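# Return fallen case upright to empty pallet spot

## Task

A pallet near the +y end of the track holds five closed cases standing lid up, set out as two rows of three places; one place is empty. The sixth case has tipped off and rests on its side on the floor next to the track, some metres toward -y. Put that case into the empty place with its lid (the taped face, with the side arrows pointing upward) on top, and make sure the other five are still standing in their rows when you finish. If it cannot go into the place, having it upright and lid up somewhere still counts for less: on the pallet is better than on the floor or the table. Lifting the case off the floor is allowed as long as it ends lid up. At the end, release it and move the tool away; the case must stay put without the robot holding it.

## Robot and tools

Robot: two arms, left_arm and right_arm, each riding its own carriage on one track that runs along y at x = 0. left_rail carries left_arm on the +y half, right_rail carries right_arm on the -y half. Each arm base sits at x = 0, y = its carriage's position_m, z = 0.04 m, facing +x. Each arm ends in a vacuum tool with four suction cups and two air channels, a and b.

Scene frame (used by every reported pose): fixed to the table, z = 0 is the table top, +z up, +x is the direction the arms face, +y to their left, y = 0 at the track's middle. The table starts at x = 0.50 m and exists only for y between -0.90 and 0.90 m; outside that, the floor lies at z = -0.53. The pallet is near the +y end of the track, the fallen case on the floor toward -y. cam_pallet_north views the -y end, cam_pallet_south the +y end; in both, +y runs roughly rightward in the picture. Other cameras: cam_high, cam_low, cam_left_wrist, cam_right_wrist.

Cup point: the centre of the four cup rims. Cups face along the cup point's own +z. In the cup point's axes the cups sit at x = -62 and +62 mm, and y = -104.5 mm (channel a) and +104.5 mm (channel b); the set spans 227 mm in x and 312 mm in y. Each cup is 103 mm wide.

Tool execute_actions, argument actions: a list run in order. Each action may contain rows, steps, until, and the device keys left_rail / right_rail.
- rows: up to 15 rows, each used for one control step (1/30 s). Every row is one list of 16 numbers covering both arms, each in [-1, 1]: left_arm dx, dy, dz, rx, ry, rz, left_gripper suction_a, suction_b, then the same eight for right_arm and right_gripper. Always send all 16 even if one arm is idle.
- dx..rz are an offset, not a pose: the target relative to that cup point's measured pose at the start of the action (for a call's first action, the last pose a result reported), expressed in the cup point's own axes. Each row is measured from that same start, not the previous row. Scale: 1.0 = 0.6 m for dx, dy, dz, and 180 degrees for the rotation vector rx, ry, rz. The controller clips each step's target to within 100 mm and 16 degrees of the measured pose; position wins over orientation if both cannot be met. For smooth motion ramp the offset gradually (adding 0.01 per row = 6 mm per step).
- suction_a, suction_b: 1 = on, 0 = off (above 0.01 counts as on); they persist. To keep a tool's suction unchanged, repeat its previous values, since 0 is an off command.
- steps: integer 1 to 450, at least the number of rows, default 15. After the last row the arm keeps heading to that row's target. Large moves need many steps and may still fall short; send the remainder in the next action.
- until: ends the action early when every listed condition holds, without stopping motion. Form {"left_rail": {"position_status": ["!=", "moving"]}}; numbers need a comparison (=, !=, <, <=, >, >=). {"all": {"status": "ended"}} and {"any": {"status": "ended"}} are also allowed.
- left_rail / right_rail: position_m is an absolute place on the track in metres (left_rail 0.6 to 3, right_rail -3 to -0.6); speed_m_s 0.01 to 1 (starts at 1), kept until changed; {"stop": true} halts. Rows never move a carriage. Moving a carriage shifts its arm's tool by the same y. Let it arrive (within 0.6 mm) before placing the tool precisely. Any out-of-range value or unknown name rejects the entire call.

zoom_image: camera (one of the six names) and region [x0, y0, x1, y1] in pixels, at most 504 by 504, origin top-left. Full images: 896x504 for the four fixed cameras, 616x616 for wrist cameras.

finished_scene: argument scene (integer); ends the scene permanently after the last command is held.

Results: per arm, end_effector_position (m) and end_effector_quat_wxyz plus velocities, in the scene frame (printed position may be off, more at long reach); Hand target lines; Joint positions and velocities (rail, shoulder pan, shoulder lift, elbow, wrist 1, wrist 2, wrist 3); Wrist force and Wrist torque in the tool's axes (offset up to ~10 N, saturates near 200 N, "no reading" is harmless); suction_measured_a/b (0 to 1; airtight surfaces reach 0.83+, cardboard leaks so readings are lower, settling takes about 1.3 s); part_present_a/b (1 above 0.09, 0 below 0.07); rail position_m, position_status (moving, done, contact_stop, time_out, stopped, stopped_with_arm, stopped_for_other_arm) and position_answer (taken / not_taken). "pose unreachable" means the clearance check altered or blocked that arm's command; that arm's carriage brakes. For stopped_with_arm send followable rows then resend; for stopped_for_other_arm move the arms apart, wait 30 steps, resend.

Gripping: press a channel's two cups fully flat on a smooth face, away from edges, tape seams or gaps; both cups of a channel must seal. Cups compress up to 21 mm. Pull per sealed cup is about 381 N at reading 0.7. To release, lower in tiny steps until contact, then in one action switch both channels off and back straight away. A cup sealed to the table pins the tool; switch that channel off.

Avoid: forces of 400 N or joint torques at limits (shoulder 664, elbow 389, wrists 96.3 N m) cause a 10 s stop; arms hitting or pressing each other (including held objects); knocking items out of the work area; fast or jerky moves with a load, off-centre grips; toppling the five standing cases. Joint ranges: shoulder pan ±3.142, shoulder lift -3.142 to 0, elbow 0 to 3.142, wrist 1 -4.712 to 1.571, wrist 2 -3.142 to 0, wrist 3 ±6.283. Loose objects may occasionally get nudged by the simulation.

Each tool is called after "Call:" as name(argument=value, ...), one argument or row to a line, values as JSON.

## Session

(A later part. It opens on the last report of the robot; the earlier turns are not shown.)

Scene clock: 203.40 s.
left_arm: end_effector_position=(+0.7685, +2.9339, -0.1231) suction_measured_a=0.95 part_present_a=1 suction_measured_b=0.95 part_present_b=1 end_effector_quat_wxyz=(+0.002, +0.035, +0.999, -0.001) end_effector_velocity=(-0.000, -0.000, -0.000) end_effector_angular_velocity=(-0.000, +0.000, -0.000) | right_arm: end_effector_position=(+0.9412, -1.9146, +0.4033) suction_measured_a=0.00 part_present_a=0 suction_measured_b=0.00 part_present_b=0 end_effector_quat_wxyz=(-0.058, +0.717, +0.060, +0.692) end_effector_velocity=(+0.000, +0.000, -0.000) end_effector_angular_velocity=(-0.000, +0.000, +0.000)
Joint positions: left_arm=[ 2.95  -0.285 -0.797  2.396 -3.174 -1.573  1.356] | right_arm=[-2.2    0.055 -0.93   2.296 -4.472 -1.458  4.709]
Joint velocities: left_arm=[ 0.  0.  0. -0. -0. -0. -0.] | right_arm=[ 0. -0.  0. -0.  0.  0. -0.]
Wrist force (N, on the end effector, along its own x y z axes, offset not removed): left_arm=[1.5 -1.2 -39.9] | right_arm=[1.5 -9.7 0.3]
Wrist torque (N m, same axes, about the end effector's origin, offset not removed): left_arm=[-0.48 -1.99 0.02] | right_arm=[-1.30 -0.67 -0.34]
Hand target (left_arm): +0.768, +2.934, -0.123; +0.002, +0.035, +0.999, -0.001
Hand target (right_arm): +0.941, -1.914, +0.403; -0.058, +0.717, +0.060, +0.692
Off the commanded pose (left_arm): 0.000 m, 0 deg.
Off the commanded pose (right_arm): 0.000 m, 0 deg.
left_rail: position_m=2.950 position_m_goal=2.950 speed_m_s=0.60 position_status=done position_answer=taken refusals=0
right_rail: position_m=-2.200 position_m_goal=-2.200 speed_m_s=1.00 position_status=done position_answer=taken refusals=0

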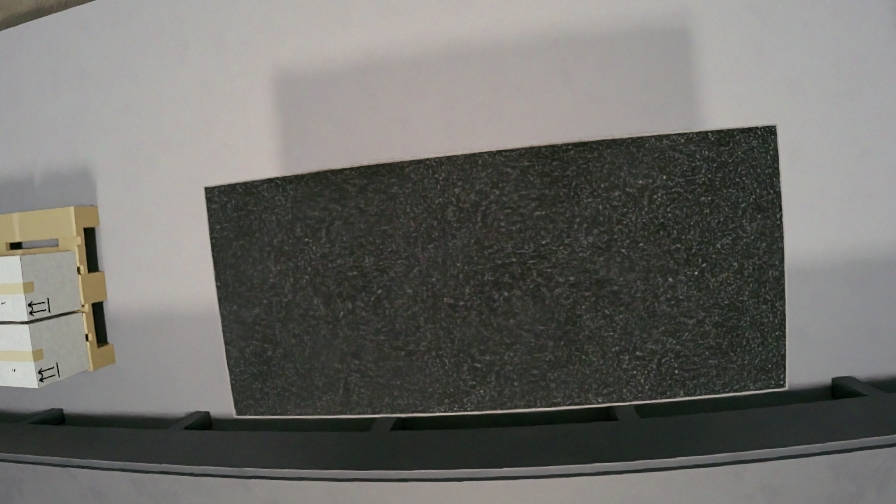

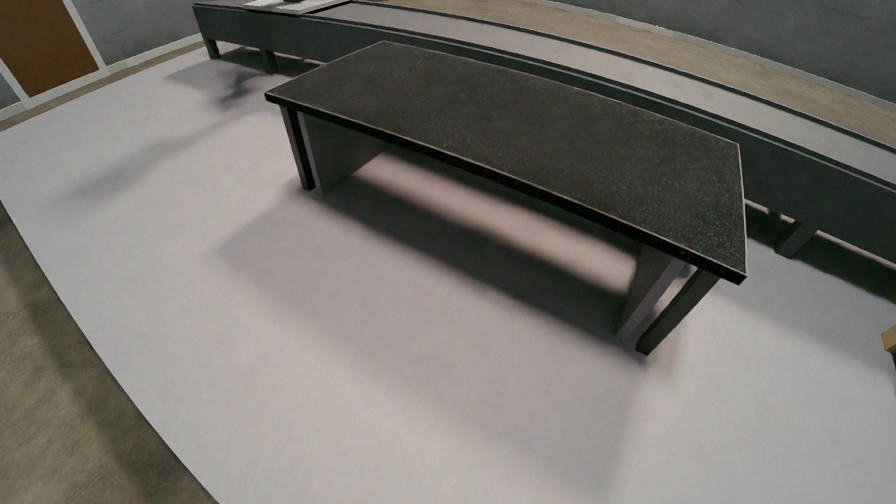

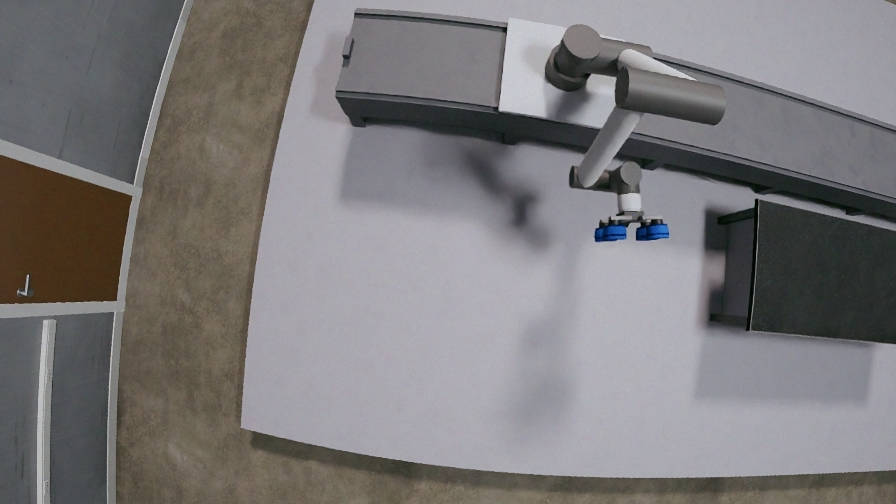

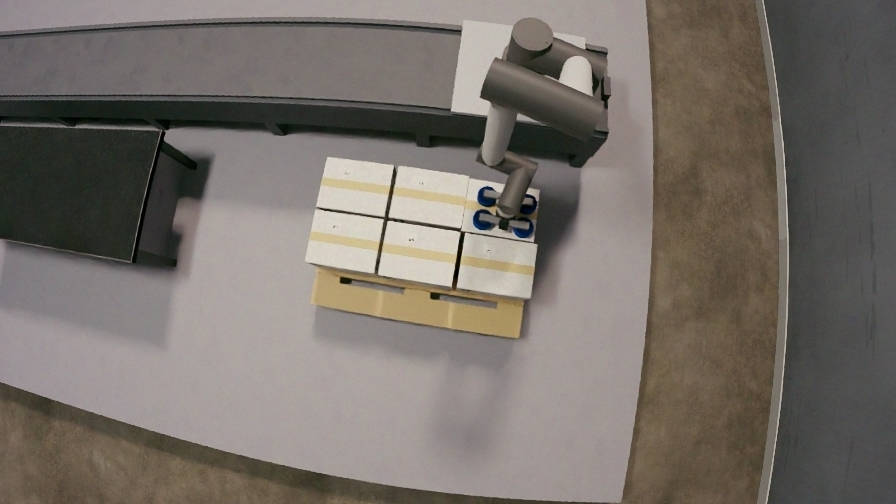

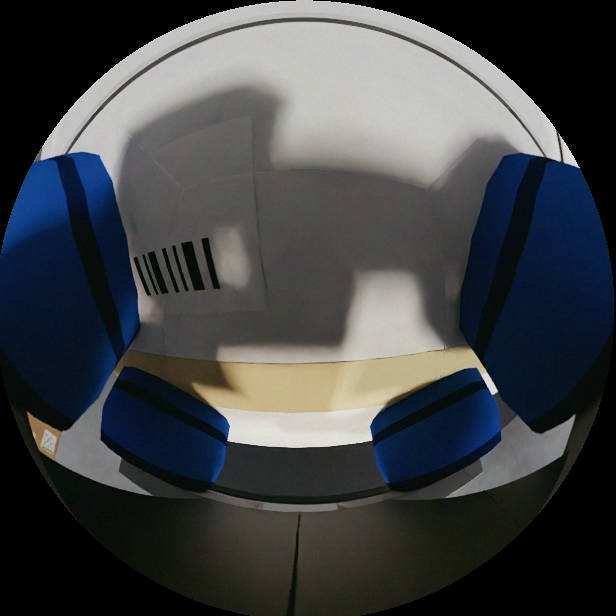

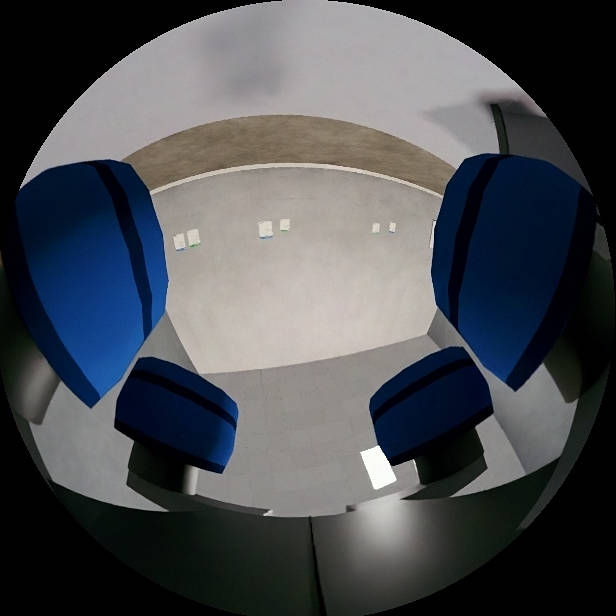

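Call:
execute_actions(
  actions=[
    {"rows":[[0,0,0.007,0,0,0,1,1,0,0,0,0,0,0,0,0],[0,0,0.013,0,0,0,1,1,0,0,0,0,0,0,0,0]],"steps":25},
  ],
)

Scene clock: 220.03 s.
left_arm: end_effector_position=(+0.7690, +2.9338, -0.1238) suction_measured_a=0.95 part_present_a=1 suction_measured_b=0.95 part_present_b=1 end_effector_quat_wxyz=(+0.003, +0.035, +0.999, -0.002) end_effector_velocity=(-0.000, +0.000, -0.000) end_effector_angular_velocity=(+0.000, +0.000, +0.000) | right_arm: end_effector_position=(+0.9412, -1.9146, +0.4033) suction_measured_a=0.00 part_present_a=0 suction_measured_b=0.00 part_present_b=0 end_effector_quat_wxyz=(-0.058, +0.717, +0.060, +0.692) end_effector_velocity=(-0.000, +0.000, +0.000) end_effector_angular_velocity=(-0.000, -0.000, +0.000)
Joint positions: left_arm=[ 2.95  -0.285 -0.795  2.397 -3.179 -1.572  1.356] | right_arm=[-2.2    0.055 -0.93   2.296 -4.472 -1.458  4.709]
Joint velocities: left_arm=[ 0.  0.  0. -0. -0. -0. -0.] | right_arm=[ 0.  0. -0.  0.  0.  0. -0.]
Wrist force (N, on the end effector, along its own x y z axes, offset not removed): left_arm=[10.4 1.0 -69.4] | right_arm=[-5.7 -9.1 3.2]
Wrist torque (N m, same axes, about the end effector's origin, offset not removed): left_arm=[-5.55 5.29 -1.11] | right_arm=[-1.16 0.48 -0.07]
Hand target (left_arm): +0.769, +2.934, -0.124; +0.003, +0.035, +0.999, -0.002
Hand target (right_arm): +0.941, -1.914, +0.403; -0.058, +0.717, +0.060, +0.692
Off the commanded pose (left_arm): 0.007 m, 0 deg.
Off the commanded pose (right_arm): 0.000 m, 0 deg.
FORCE FAULT: contact force on the left arm reached its limit, and that arm stopped for 10 seconds. The contact can be on any part of that arm, not only on its tool. That arm's remaining commands of this call were not run. That arm holds still and accepts commands again. Move the arm away from the contact; if what it grips holds it there, let go first. Pushing or pulling that hard again can fault the arm again.
left_rail: position_m=2.950 position_m_goal=2.950 speed_m_s=0.60 position_status=done position_answer=taken refusals=0
right_rail: position_m=-2.200 position_m_goal=-2.200 speed_m_s=1.00 position_status=done position_answer=taken refusals=0

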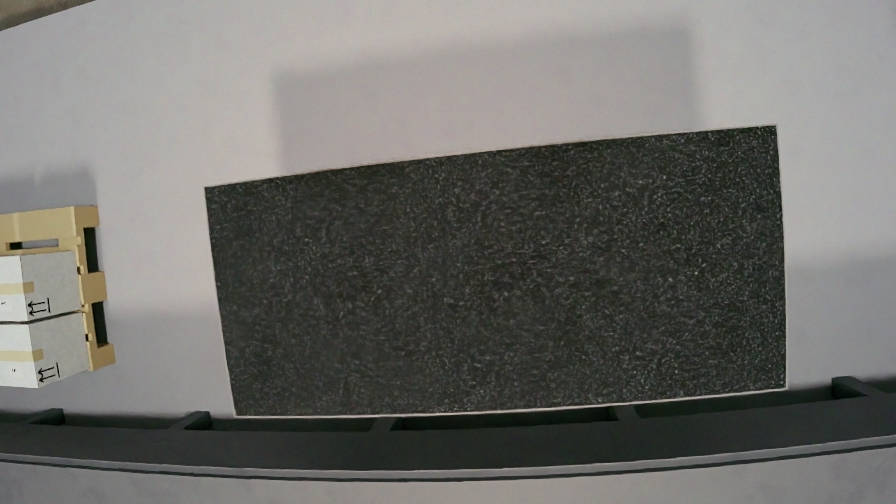

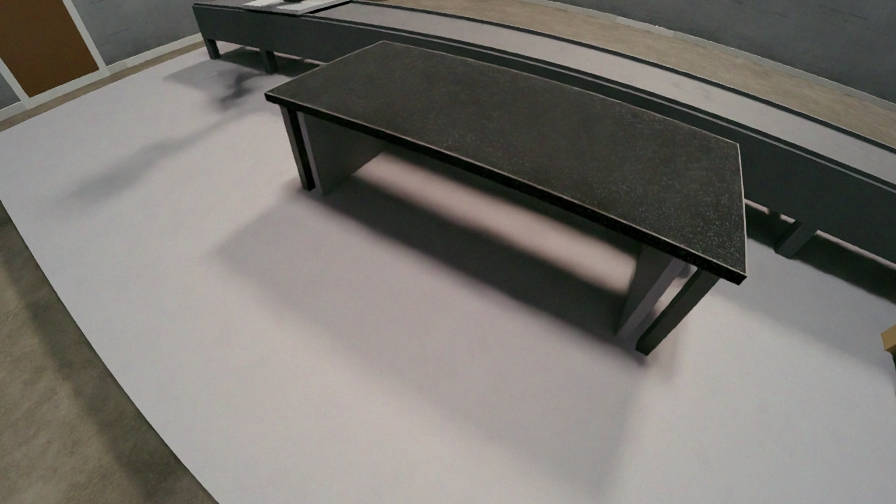

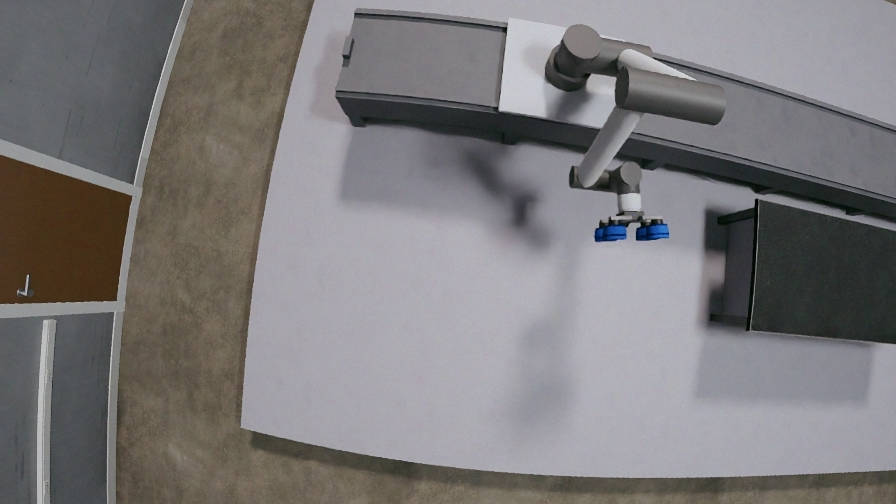

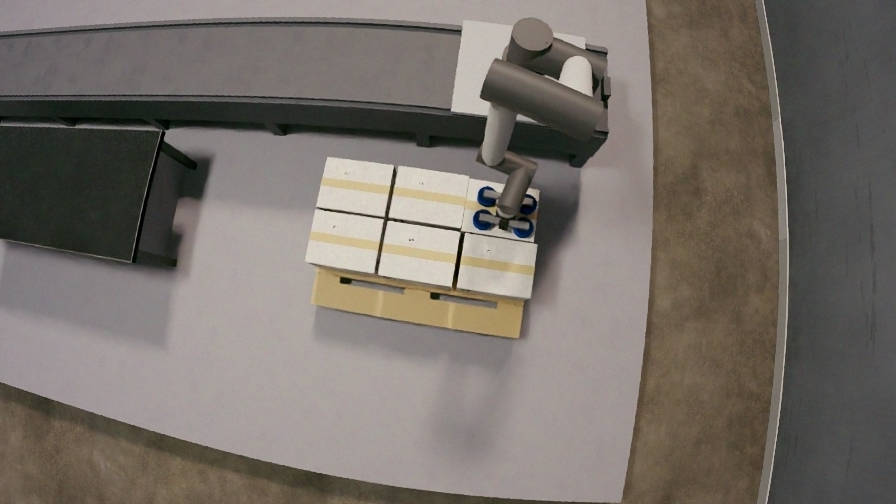

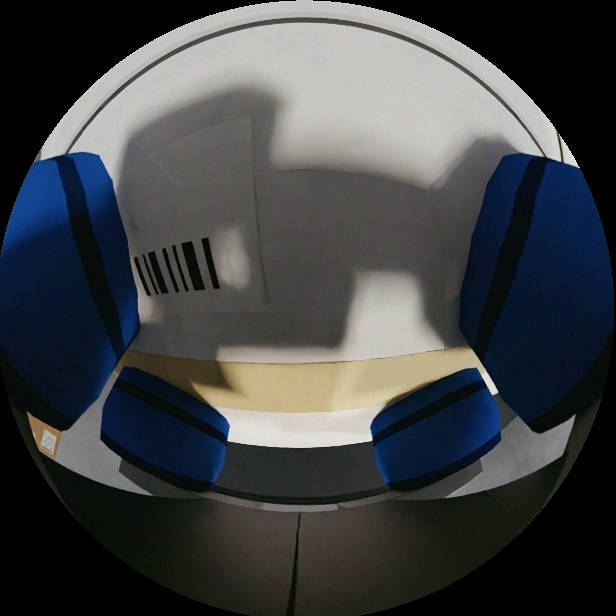

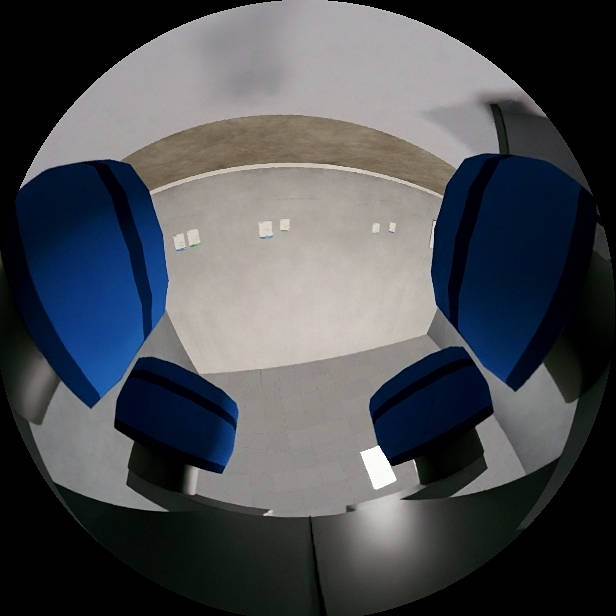

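Touched down. Release.

Call:
execute_actions(
  actions=[
    {"rows":[[0,0,-0.05,0,0,0,0,0,0,0,0,0,0,0,0,0],[0,0,-0.1,0,0,0,0,0,0,0,0,0,0,0,0,0],[0,0,-0.4,0,0,0,0,0,0,0,0,0,0,0,0,0]],"steps":50},
  ],
)

Call:
zoom_image(
  camera="cam_pallet_south",
  region=[300, 110, 580, 340],
)

Scene clock: 225.23 s.
left_arm: end_effector_position=(+0.7675, +2.9344, +0.1163) suction_measured_a=0.00 part_present_a=0 suction_measured_b=0.00 part_present_b=0 end_effector_quat_wxyz=(+0.003, +0.035, +0.999, -0.002) end_effector_velocity=(+0.000, -0.000, +0.000) end_effector_angular_velocity=(-0.000, -0.000, -0.000) | right_arm: end_effector_position=(+0.9412, -1.9146, +0.4033) suction_measured_a=0.00 part_present_a=0 suction_measured_b=0.00 part_present_b=0 end_effector_quat_wxyz=(-0.058, +0.717, +0.060, +0.692) end_effector_velocity=(+0.000, -0.000, -0.000) end_effector_angular_velocity=(-0.000, +0.000, -0.000)
Joint positions: left_arm=[ 2.95  -0.285 -1.203  2.395 -2.77  -1.572  1.356] | right_arm=[-2.2    0.055 -0.93   2.296 -4.472 -1.458  4.709]
Joint velocities: left_arm=[ 0. -0. -0. -0.  0. -0. -0.] | right_arm=[ 0. -0.  0. -0. -0.  0. -0.]
Wrist force (N, on the end effector, along its own x y z axes, offset not removed): left_arm=[2.9 -2.7 -0.2] | right_arm=[-0.6 -7.5 2.0]
Wrist torque (N m, same axes, about the end effector's origin, offset not removed): left_arm=[-0.64 -0.37 -0.07] | right_arm=[-1.02 -0.12 -0.18]
Hand target (left_arm): +0.767, +2.934, +0.116; +0.003, +0.035, +0.999, -0.002
Hand target (right_arm): +0.941, -1.914, +0.403; -0.058, +0.717, +0.060, +0.692
Off the commanded pose (left_arm): 0.000 m, 0 deg.
Off the commanded pose (right_arm): 0.000 m, 0 deg.
left_rail: position_m=2.950 position_m_goal=2.950 speed_m_s=0.60 position_status=done position_answer=taken refusals=0
right_rail: position_m=-2.200 position_m_goal=-2.200 speed_m_s=1.00 position_status=done position_answer=taken refusals=0

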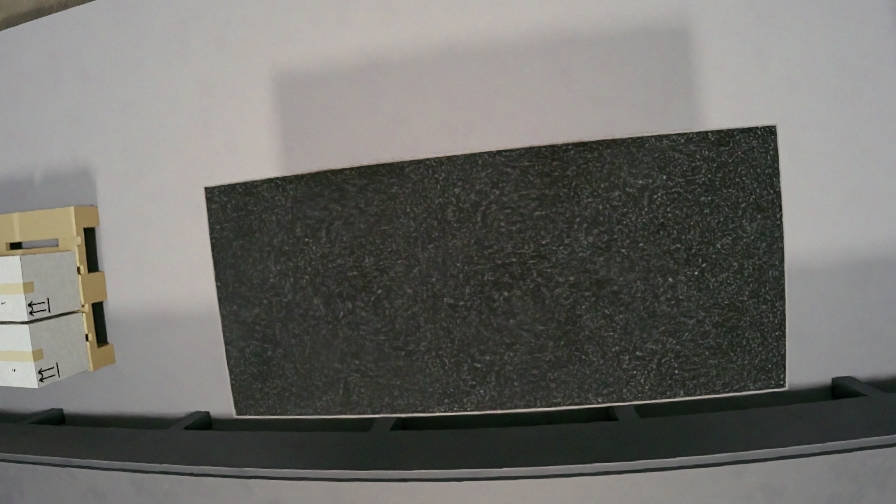

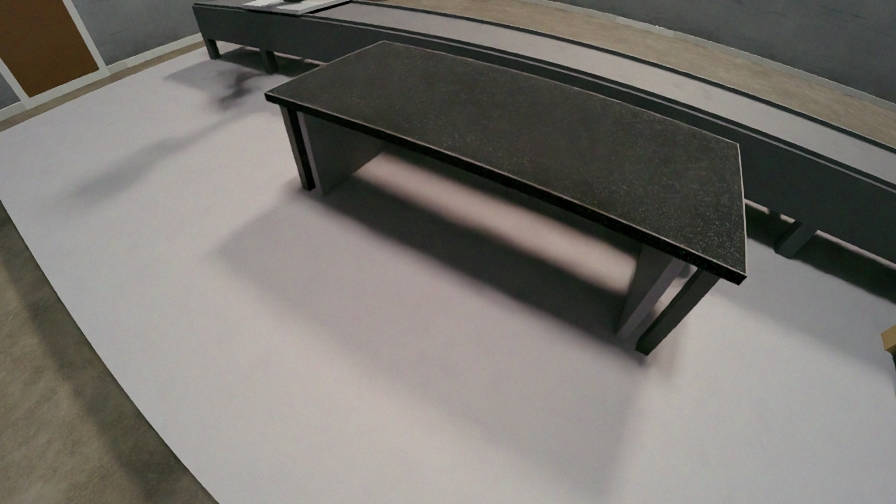

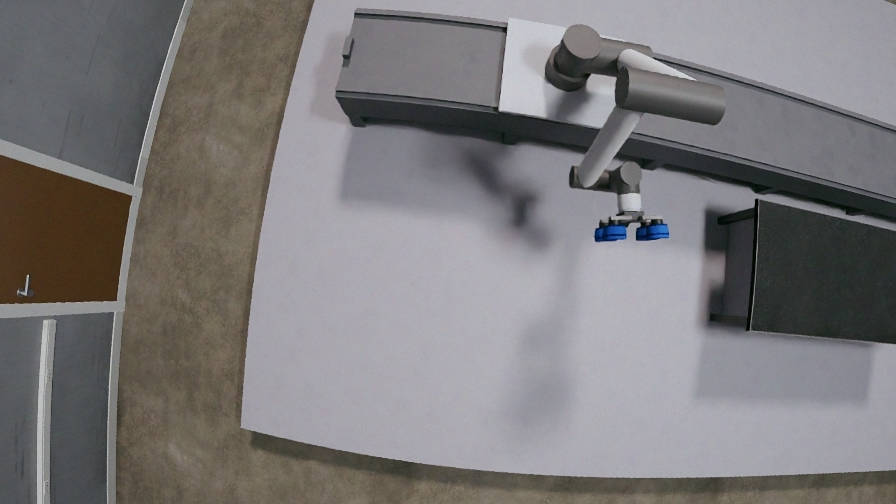

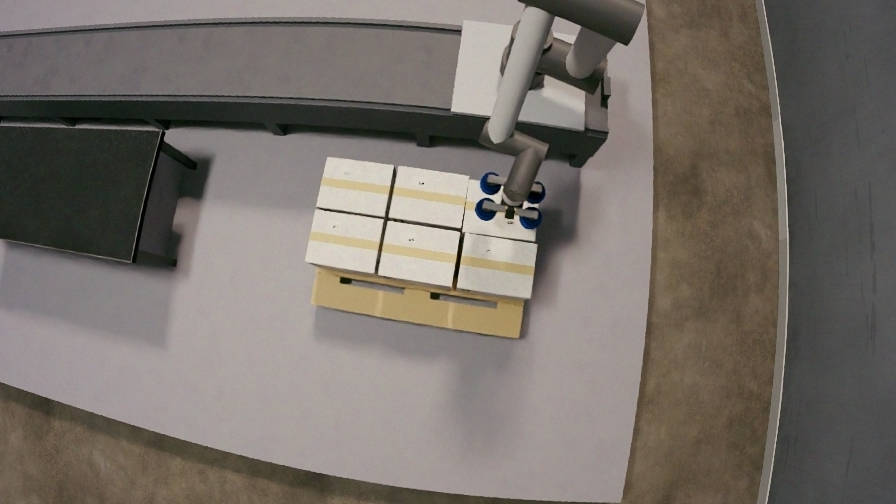

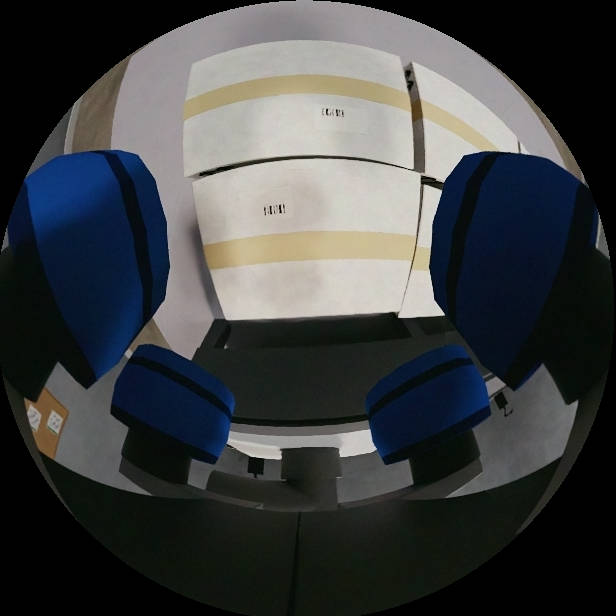

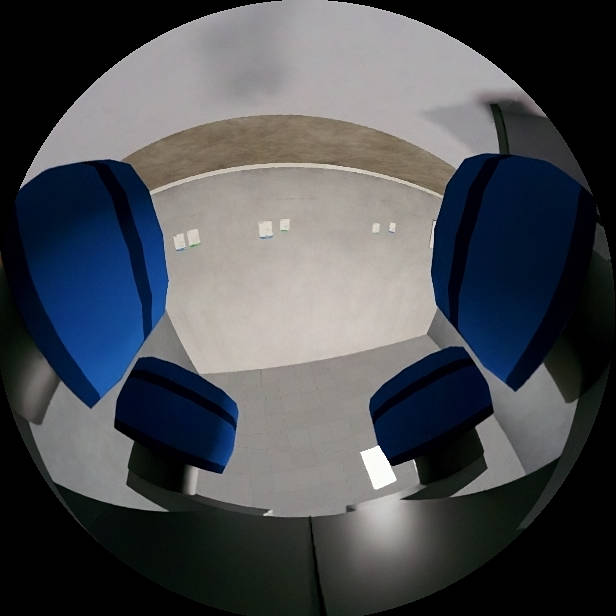

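Region (300, 110, 580, 340) of cam_pallet_south's 896x504 image, scaled by 1.800, with more detail than that image has; it fills the top 414 rows of this view, and the rest is white.

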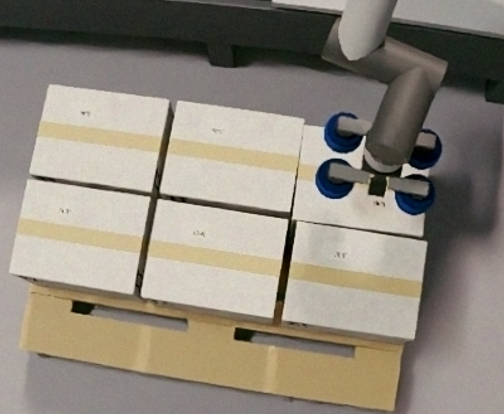

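Call:
finished_scene(
  scene=2,
)

The scene is finished: the task was done.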